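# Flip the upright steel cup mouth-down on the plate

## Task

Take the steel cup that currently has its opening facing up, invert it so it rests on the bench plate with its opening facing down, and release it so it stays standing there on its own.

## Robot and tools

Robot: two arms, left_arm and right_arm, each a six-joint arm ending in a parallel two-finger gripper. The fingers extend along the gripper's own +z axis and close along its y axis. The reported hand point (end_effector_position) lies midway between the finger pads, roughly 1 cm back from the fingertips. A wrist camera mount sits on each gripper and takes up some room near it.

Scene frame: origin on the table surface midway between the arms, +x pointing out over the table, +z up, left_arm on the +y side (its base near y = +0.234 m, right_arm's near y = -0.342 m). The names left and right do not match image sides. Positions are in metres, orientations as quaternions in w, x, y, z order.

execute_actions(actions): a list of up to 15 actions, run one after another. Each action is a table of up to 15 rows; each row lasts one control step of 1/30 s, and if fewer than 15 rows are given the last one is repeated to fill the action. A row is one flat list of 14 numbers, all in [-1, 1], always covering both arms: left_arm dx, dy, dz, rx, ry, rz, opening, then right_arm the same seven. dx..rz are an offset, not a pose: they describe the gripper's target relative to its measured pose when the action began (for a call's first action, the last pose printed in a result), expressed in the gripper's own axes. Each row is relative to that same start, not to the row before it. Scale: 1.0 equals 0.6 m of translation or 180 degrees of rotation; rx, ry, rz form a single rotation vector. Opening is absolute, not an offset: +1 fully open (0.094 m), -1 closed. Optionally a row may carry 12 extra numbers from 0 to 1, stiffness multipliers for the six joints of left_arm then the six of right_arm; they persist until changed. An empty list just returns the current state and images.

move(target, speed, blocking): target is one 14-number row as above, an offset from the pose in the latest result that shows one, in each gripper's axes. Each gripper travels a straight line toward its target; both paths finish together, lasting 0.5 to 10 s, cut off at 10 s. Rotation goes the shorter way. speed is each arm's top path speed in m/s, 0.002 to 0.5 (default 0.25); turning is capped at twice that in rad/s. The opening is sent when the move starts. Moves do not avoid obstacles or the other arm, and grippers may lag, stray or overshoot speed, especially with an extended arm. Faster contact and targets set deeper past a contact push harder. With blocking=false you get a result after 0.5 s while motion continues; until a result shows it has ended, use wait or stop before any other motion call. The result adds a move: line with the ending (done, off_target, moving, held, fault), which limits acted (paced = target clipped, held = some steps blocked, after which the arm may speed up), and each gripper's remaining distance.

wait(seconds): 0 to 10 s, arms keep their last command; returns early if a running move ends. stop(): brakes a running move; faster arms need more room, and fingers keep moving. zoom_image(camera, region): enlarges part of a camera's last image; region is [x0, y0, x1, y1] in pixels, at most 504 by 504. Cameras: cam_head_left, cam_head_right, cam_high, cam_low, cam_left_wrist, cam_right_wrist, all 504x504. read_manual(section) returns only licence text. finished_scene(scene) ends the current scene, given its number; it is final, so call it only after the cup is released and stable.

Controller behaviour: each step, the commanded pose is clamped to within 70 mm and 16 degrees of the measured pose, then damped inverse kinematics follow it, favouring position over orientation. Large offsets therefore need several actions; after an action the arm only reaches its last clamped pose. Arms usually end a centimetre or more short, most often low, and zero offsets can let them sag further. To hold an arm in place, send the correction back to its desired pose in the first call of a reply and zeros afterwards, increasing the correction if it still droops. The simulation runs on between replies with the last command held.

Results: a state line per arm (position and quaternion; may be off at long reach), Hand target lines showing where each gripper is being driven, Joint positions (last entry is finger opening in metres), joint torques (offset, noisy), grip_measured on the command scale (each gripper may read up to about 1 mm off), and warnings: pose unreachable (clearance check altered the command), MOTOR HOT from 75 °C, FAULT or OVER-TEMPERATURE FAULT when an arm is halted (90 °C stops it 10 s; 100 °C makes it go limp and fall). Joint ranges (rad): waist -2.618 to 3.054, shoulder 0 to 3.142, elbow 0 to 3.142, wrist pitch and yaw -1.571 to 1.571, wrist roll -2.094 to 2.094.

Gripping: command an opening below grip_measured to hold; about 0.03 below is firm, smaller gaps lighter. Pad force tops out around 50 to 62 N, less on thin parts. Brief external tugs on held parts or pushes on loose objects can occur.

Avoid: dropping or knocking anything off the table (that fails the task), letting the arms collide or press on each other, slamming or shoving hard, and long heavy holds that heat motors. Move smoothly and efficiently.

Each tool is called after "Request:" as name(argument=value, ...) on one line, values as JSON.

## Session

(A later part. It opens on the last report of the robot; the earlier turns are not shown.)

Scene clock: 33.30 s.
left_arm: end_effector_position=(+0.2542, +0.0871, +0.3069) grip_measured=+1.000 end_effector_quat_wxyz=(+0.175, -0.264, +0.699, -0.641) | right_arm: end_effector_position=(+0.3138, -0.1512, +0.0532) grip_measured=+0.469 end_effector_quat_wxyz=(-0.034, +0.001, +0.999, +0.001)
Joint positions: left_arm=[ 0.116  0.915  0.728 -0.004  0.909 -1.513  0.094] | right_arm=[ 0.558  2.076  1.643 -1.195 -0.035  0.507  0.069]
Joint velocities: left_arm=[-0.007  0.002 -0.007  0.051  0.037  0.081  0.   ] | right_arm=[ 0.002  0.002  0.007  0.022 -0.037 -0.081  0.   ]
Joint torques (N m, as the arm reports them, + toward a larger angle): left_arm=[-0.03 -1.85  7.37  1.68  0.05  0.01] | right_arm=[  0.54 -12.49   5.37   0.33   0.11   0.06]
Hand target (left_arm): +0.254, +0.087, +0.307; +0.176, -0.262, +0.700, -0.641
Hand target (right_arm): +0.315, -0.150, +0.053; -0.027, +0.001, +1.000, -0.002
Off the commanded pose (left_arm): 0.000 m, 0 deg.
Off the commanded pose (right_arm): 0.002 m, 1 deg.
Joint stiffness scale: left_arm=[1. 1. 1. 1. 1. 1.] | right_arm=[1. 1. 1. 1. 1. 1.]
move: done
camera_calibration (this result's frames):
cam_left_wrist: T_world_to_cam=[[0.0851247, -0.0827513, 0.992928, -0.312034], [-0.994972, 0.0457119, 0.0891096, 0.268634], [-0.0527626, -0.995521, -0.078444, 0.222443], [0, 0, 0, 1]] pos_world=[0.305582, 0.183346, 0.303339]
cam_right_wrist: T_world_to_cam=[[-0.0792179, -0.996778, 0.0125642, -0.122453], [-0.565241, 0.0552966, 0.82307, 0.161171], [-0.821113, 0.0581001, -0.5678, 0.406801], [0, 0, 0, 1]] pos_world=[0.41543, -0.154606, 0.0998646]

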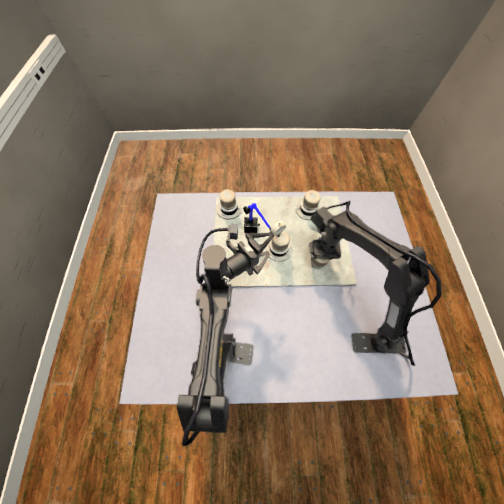

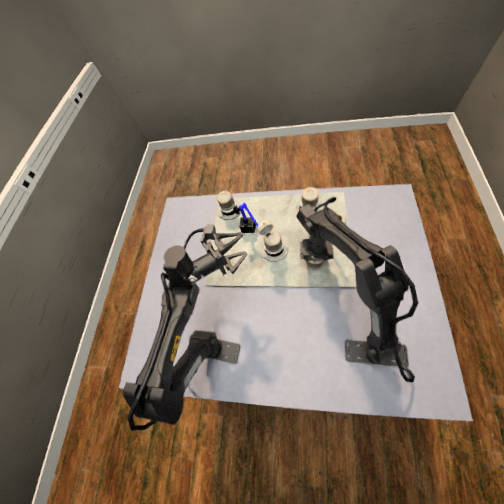

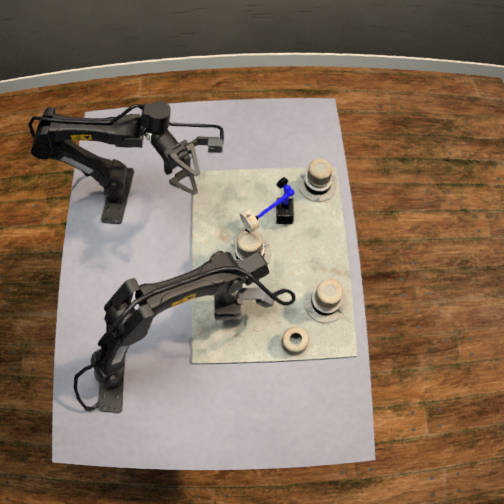

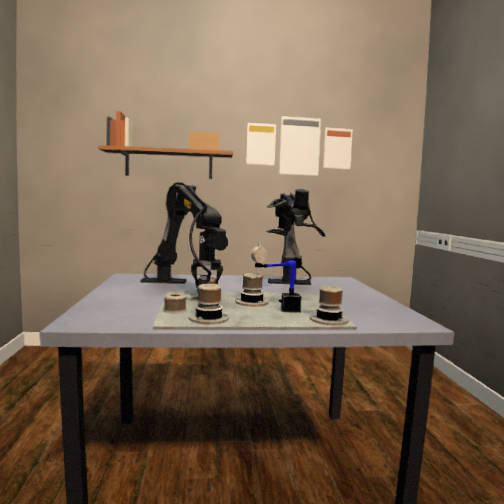

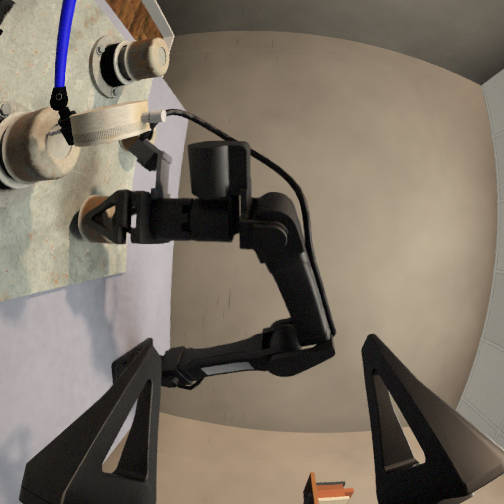

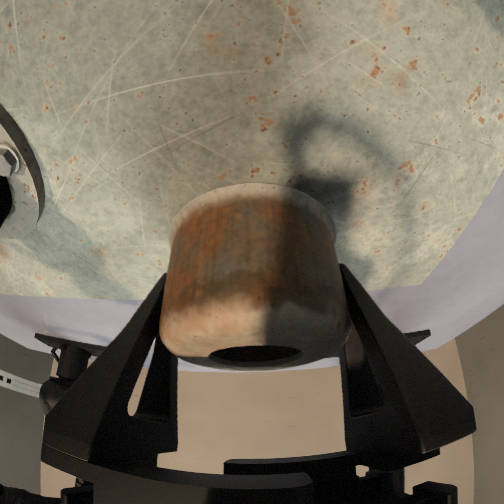

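Request:
move(target=[0,0,0,0,0,0,1, -0.002,0,0.032,0,-0.004,0,0.43], speed=0.015)

Request:
zoom_image(camera="cam_left_wrist", region=[40,170,200,290])

Scene clock: 35.03 s.
left_arm: end_effector_position=(+0.2542, +0.0871, +0.3069) grip_measured=+1.000 end_effector_quat_wxyz=(+0.174, -0.266, +0.699, -0.641) | right_arm: end_effector_position=(+0.3131, -0.1516, +0.0381) grip_measured=+0.469 end_effector_quat_wxyz=(-0.029, +0.001, +1.000, +0.004)
Joint positions: left_arm=[ 0.116  0.915  0.728 -0.004  0.909 -1.517  0.094] | right_arm=[ 0.558  2.076  1.582 -1.124 -0.035  0.507  0.069]
Joint velocities: left_arm=[ 0.002  0.007 -0.002  0.007  0.007  0.066  0.   ] | right_arm=[ 0.002 -0.007 -0.007 -0.022  0.007  0.051 -0.001]
Joint torques (N m, as the arm reports them, + toward a larger angle): left_arm=[ 0.04 -1.76  7.41  1.7   0.04  0.01] | right_arm=[  0.26 -11.59   5.25   0.35   0.05   0.01]
Hand target (left_arm): +0.254, +0.087, +0.307; +0.175, -0.264, +0.699, -0.641
Hand target (right_arm): +0.314, -0.151, +0.034; -0.028, +0.001, +1.000, +0.001
Off the commanded pose (left_arm): 0.000 m, 0 deg.
Off the commanded pose (right_arm): 0.004 m, 0 deg.
Joint stiffness scale: left_arm=[1. 1. 1. 1. 1. 1.] | right_arm=[1. 1. 1. 1. 1. 1.]
move: done
camera_calibration (this result's frames):
cam_left_wrist: T_world_to_cam=[[0.0885133, -0.080278, 0.992835, -0.313082], [-0.994689, 0.0454454, 0.0923532, 0.267589], [-0.0525337, -0.995736, -0.0758291, 0.221601], [0, 0, 0, 1]] pos_world=[0.305522, 0.183362, 0.30293]
cam_right_wrist: T_world_to_cam=[[-0.0793055, -0.996827, 0.00687735, -0.122502], [-0.572636, 0.0512028, 0.818209, 0.175115], [-0.815965, 0.0609502, -0.574879, 0.396696], [0, 0, 0, 1]] pos_world=[0.414252, -0.155258, 0.0856145]

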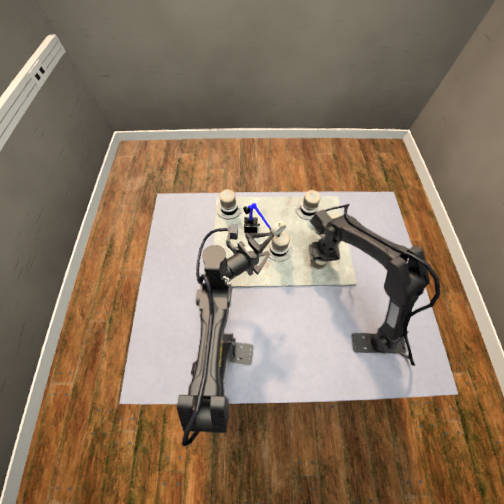

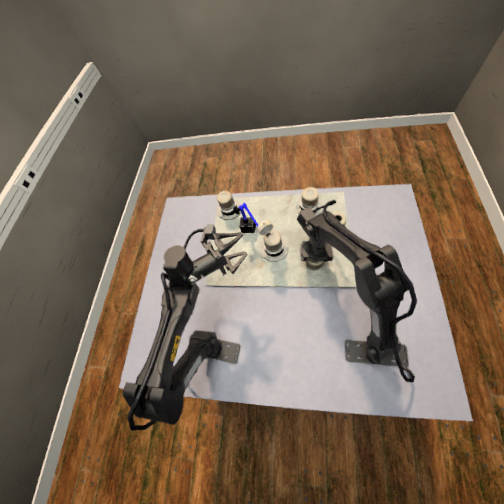

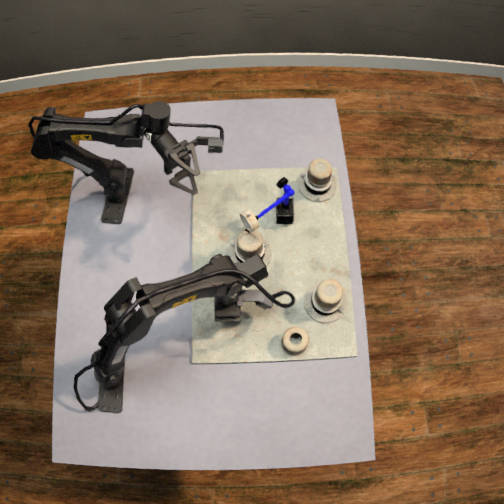

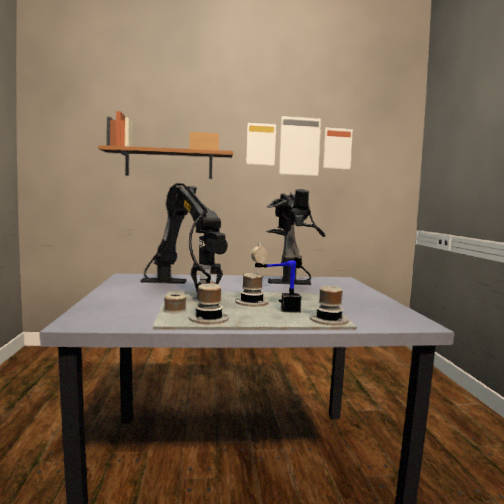

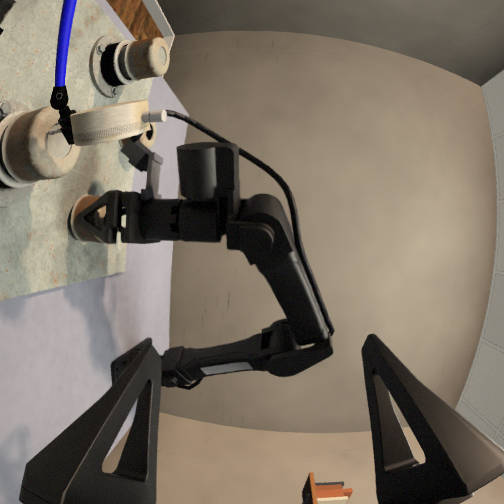

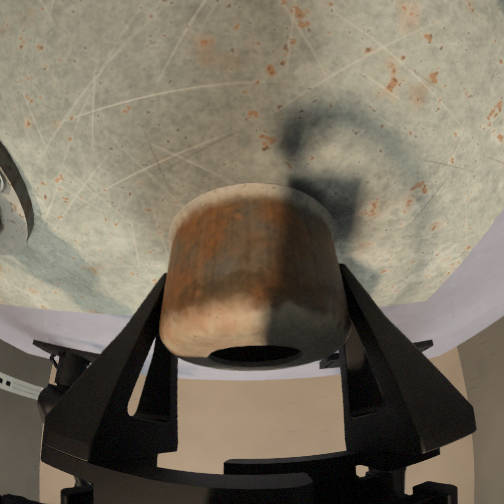

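Region (40, 170, 200, 290) of cam_left_wrist's 504x504 image, scaled by 3.150, with more detail than that image has; it fills the top 378 rows of this view, and the rest is white.

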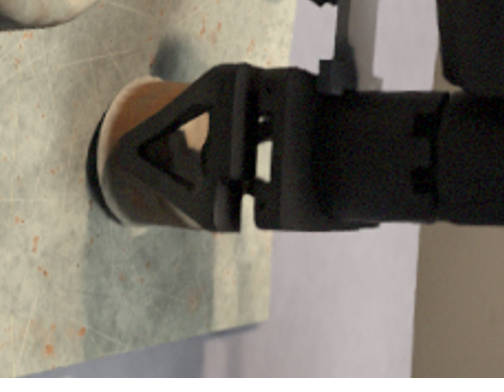

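Request:
move(target=[0,0,0,0,0,0,1, -0.001,0,0.02,0,0,0,0.43], speed=0.012)

Request:
zoom_image(camera="cam_left_wrist", region=[40,170,200,290])

Scene clock: 36.53 s.
left_arm: end_effector_position=(+0.2542, +0.0871, +0.3069) grip_measured=+1.000 end_effector_quat_wxyz=(+0.172, -0.267, +0.698, -0.642) | right_arm: end_effector_position=(+0.3123, -0.1521, +0.0296) grip_measured=+0.469 end_effector_quat_wxyz=(-0.032, +0.001, +0.999, +0.002)
Joint positions: left_arm=[ 0.116  0.915  0.728 -0.004  0.909 -1.522  0.094] | right_arm=[ 0.558  2.087  1.563 -1.1   -0.035  0.507  0.069]
Joint velocities: left_arm=[-0.012  0.007  0.002 -0.007 -0.037 -0.037  0.   ] | right_arm=[ 0.007 -0.012  0.002 -0.007  0.007  0.051  0.001]
Joint torques (N m, as the arm reports them, + toward a larger angle): left_arm=[ 0.03 -1.9   7.55  1.69  0.07  0.03] | right_arm=[  0.04 -11.94   4.85   0.41  -0.02   0.  ]
Hand target (left_arm): +0.254, +0.087, +0.307; +0.174, -0.266, +0.699, -0.641
Hand target (right_arm): +0.313, -0.152, +0.026; -0.029, +0.001, +1.000, +0.004
Off the commanded pose (left_arm): 0.000 m, 0 deg.
Off the commanded pose (right_arm): 0.004 m, 0 deg.
Joint stiffness scale: left_arm=[1. 1. 1. 1. 1. 1.] | right_arm=[1. 1. 1. 1. 1. 1.]
move: done
camera_calibration (this result's frames):
cam_left_wrist: T_world_to_cam=[[0.0919003, -0.0778033, 0.992724, -0.314125], [-0.994394, 0.0451871, 0.0955964, 0.266542], [-0.052296, -0.995944, -0.0732145, 0.220756], [0, 0, 0, 1]] pos_world=[0.30546, 0.183377, 0.302521]
cam_right_wrist: T_world_to_cam=[[-0.0792631, -0.996803, 0.0100368, -0.12306], [-0.568533, 0.0534741, 0.820921, 0.180569], [-0.818833, 0.0593625, -0.570954, 0.391741], [0, 0, 0, 1]] pos_world=[0.413676, -0.155577, 0.0766689]

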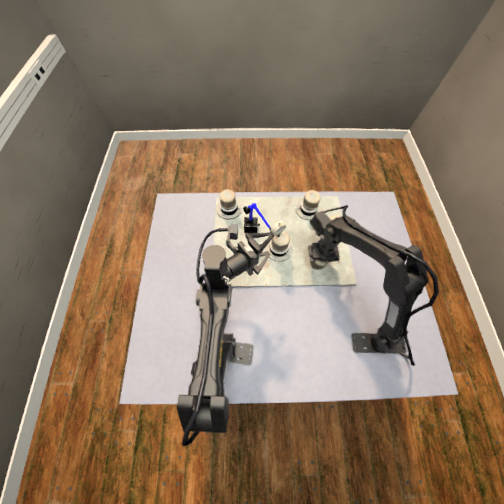

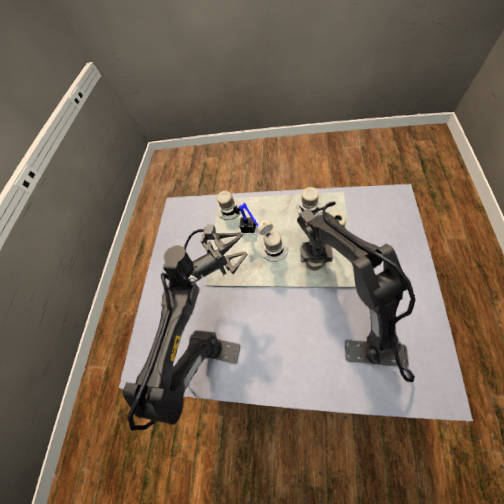

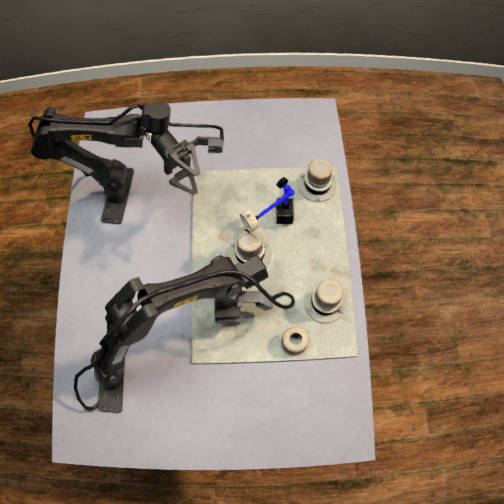

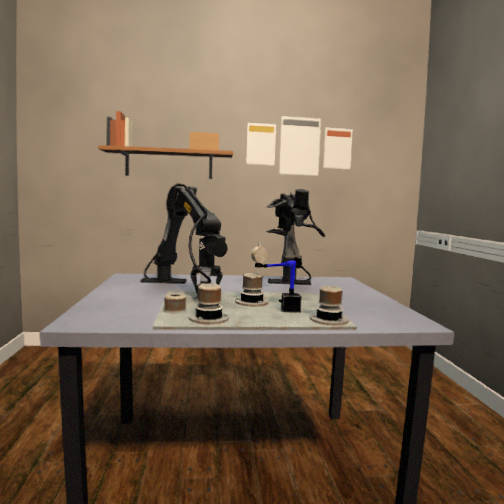

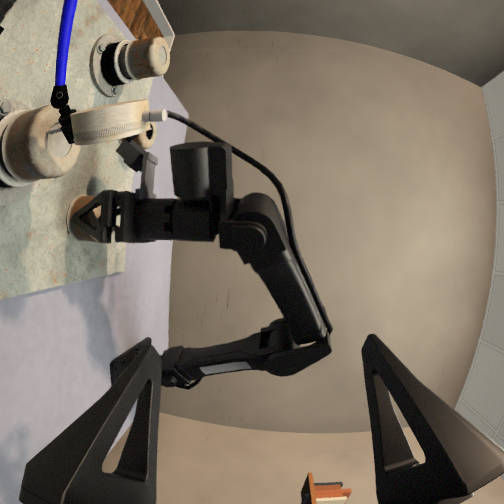

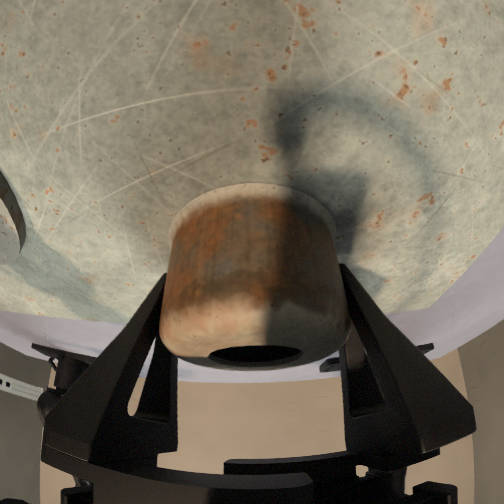

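Region (40, 170, 200, 290) of cam_left_wrist's 504x504 image, scaled by 3.150, with more detail than that image has; it fills the top 378 rows of this view, and the rest is white.

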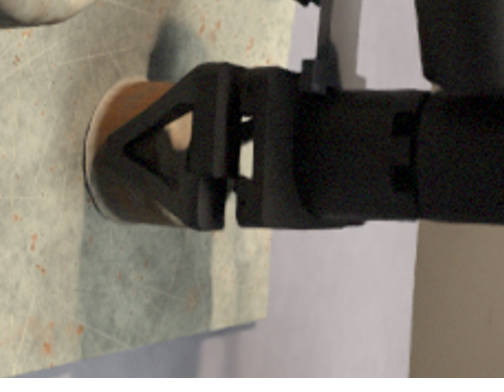

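Gap is essentially closed. Release and lift.

Request:
execute_actions(actions=[[[0,0,0,0,0,0,1, 0,0,0.004,0,0,0,0.47],[0,0,0,0,0,0,1, 0,0,0.004,0,0,0,0.5],[0,0,0,0,0,0,1, 0,0,0.004,0,0,0,0.55],[0,0,0,0,0,0,1, 0,0,0.002,0,0,0,0.65],[0,0,0,0,0,0,1, 0,0,0,0,0,0,0.8],[0,0,0,0,0,0,1, 0,0,0,0,0,0,1]]])

Request:
move(target=[0,0,0,0,0,0,1, 0.008,0,-0.13,0,0,0,1], speed=0.12)

Scene clock: 37.53 s.
left_arm: end_effector_position=(+0.2542, +0.0871, +0.3069) grip_measured=+1.000 end_effector_quat_wxyz=(+0.171, -0.268, +0.698, -0.642) | right_arm: end_effector_position=(+0.3123, -0.1521, +0.0296) grip_measured=+1.000 end_effector_quat_wxyz=(-0.032, +0.001, +0.999, +0.002)
Joint positions: left_arm=[ 0.116  0.915  0.728 -0.004  0.909 -1.525  0.094] | right_arm=[ 0.558  2.087  1.563 -1.1   -0.035  0.507  0.094]
Joint velocities: left_arm=[ 0.002  0.007  0.007 -0.051  0.066 -0.007  0.   ] | right_arm=[-0.007 -0.007 -0.002 -0.007 -0.037  0.037  0.   ]
Joint torques (N m, as the arm reports them, + toward a larger angle): left_arm=[-0.05 -1.8   7.39  1.72  0.09  0.  ] | right_arm=[ -0.02 -12.21   5.82   0.24   0.    -0.02]
Hand target (left_arm): +0.254, +0.087, +0.307; +0.172, -0.267, +0.698, -0.642
Hand target (right_arm): +0.312, -0.152, +0.030; -0.032, +0.001, +0.999, +0.002
Off the commanded pose (left_arm): 0.000 m, 0 deg.
Off the commanded pose (right_arm): 0.000 m, 0 deg.
Joint stiffness scale: left_arm=[1. 1. 1. 1. 1. 1.] | right_arm=[1. 1. 1. 1. 1. 1.]
camera_calibration (this result's frames):
cam_left_wrist: T_world_to_cam=[[0.094978, -0.0755524, 0.992608, -0.315067], [-0.994117, 0.0449592, 0.0985444, 0.265586], [-0.0520721, -0.996128, -0.0708378, 0.219986], [0, 0, 0, 1]] pos_world=[0.305403, 0.183389, 0.30215]
cam_right_wrist: T_world_to_cam=[[-0.0792631, -0.996803, 0.0100368, -0.12306], [-0.568533, 0.0534741, 0.820921, 0.180569], [-0.818833, 0.0593625, -0.570954, 0.391741], [0, 0, 0, 1]] pos_world=[0.413676, -0.155577, 0.0766689]

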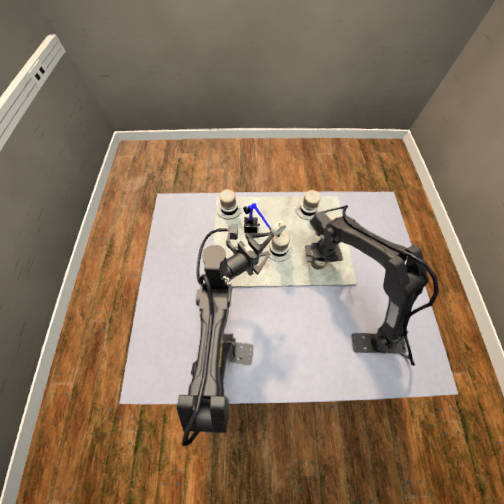

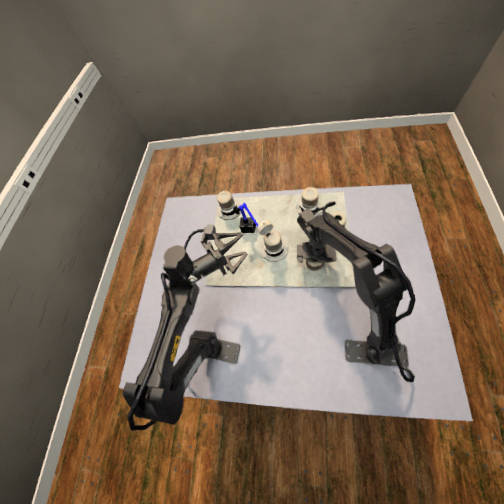

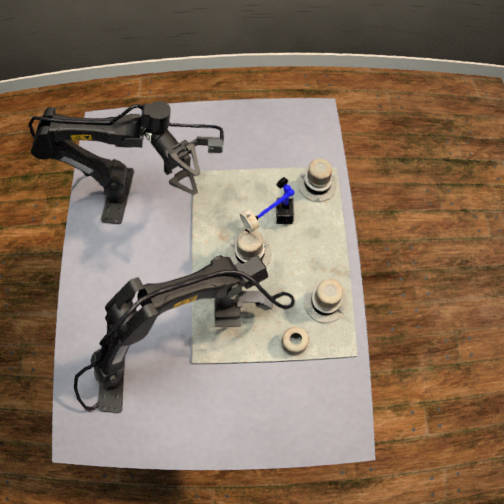

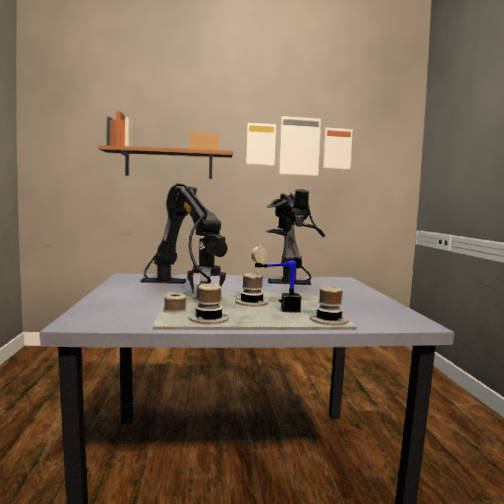

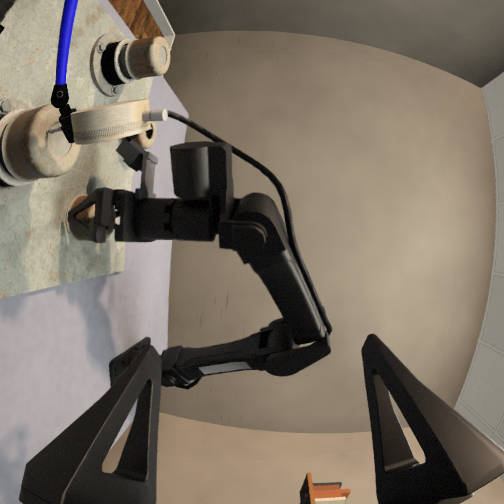

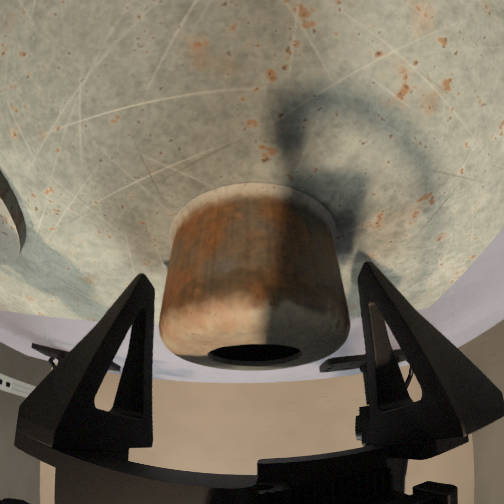

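Scene clock: 38.80 s.
left_arm: end_effector_position=(+0.2542, +0.0871, +0.3069) grip_measured=+1.000 end_effector_quat_wxyz=(+0.170, -0.270, +0.697, -0.642) | right_arm: end_effector_position=(+0.3080, -0.1544, +0.0950) grip_measured=+1.000 end_effector_quat_wxyz=(-0.046, +0.001, +0.999, -0.006)
Joint positions: left_arm=[ 0.116  0.915  0.728 -0.004  0.909 -1.53   0.094] | right_arm=[ 0.558  2.06   1.782 -1.381 -0.035  0.507  0.094]
Joint velocities: left_arm=[ 0.002 -0.012  0.002  0.007 -0.007 -0.007  0.   ] | right_arm=[-0.007 -0.022  0.007 -0.022  0.037  0.007  0.   ]
Joint torques (N m, as the arm reports them, + toward a larger angle): left_arm=[-0.14 -1.93  7.45  1.72  0.06 -0.02] | right_arm=[ -0.02 -13.77   7.96   0.11  -0.02  -0.02]
Hand target (left_arm): +0.254, +0.087, +0.307; +0.171, -0.268, +0.697, -0.642
Hand target (right_arm): +0.312, -0.152, +0.108; -0.032, +0.001, +0.999, +0.002
Off the commanded pose (left_arm): 0.000 m, 0 deg.
Off the commanded pose (right_arm): 0.014 m, 2 deg.
Joint stiffness scale: left_arm=[1. 1. 1. 1. 1. 1.] | right_arm=[1. 1. 1. 1. 1. 1.]
move: off_target (right_arm)
camera_calibration (this result's frames):
cam_left_wrist: T_world_to_cam=[[0.0983619, -0.0730752, 0.992464, -0.316099], [-0.993801, 0.0447163, 0.101787, 0.264532], [-0.0518174, -0.996323, -0.0682238, 0.219136], [0, 0, 0, 1]] pos_world=[0.305339, 0.183402, 0.301741]
cam_right_wrist: T_world_to_cam=[[-0.0786867, -0.996484, 0.0287729, -0.128307], [-0.543916, 0.067102, 0.836453, 0.117642], [-0.835442, 0.0501676, -0.547283, 0.427184], [0, 0, 0, 1]] pos_world=[0.410778, -0.157181, 0.139081]

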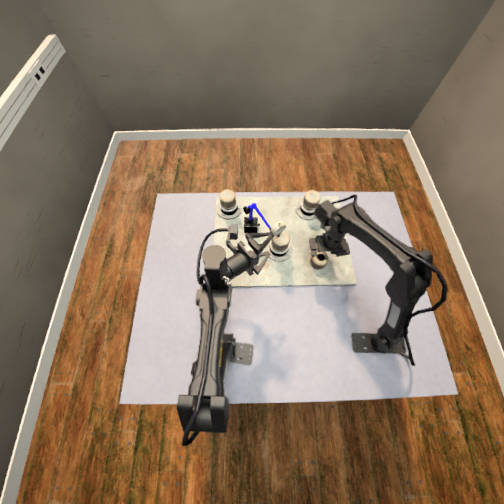

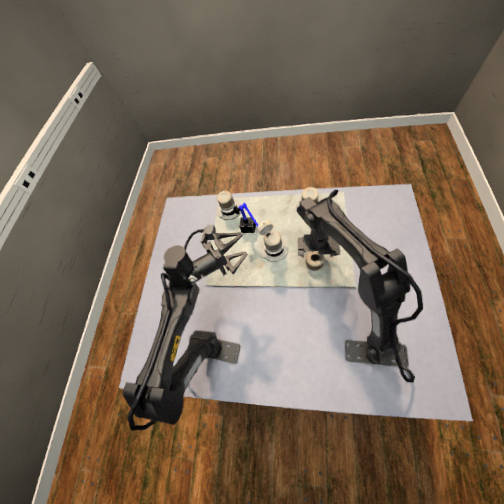

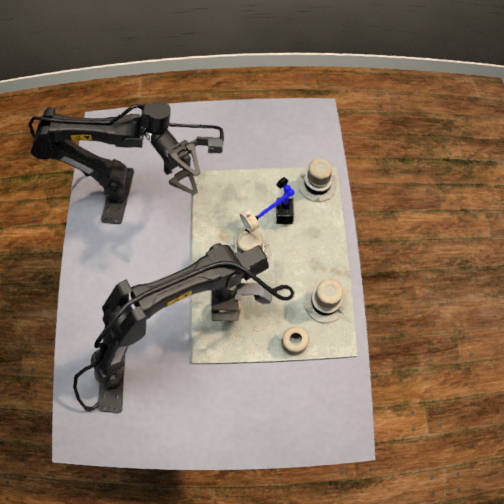

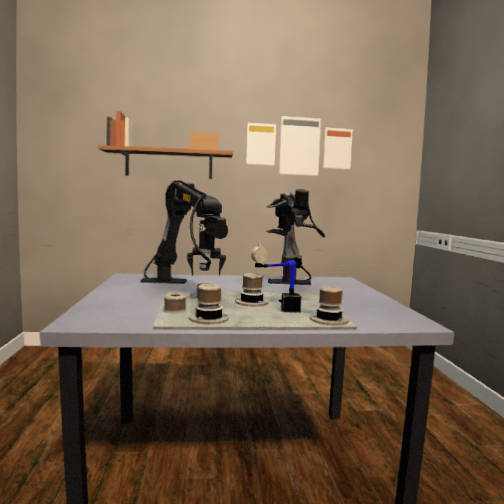

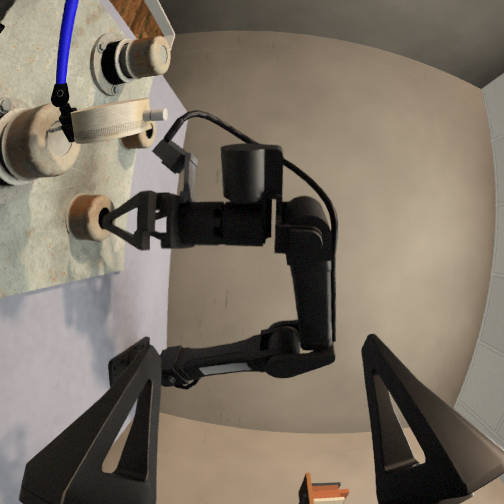

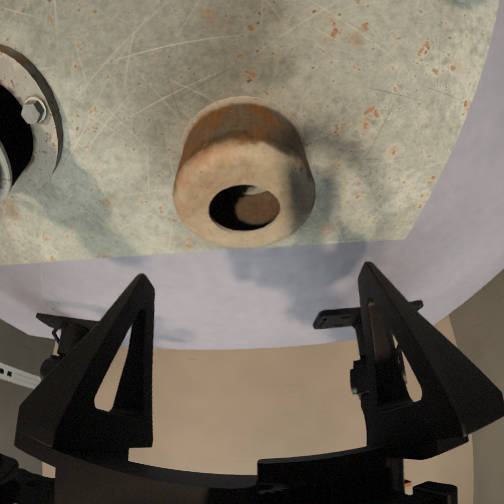

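Request:
finished_scene(scene=2)

The scene is finished: the task was done.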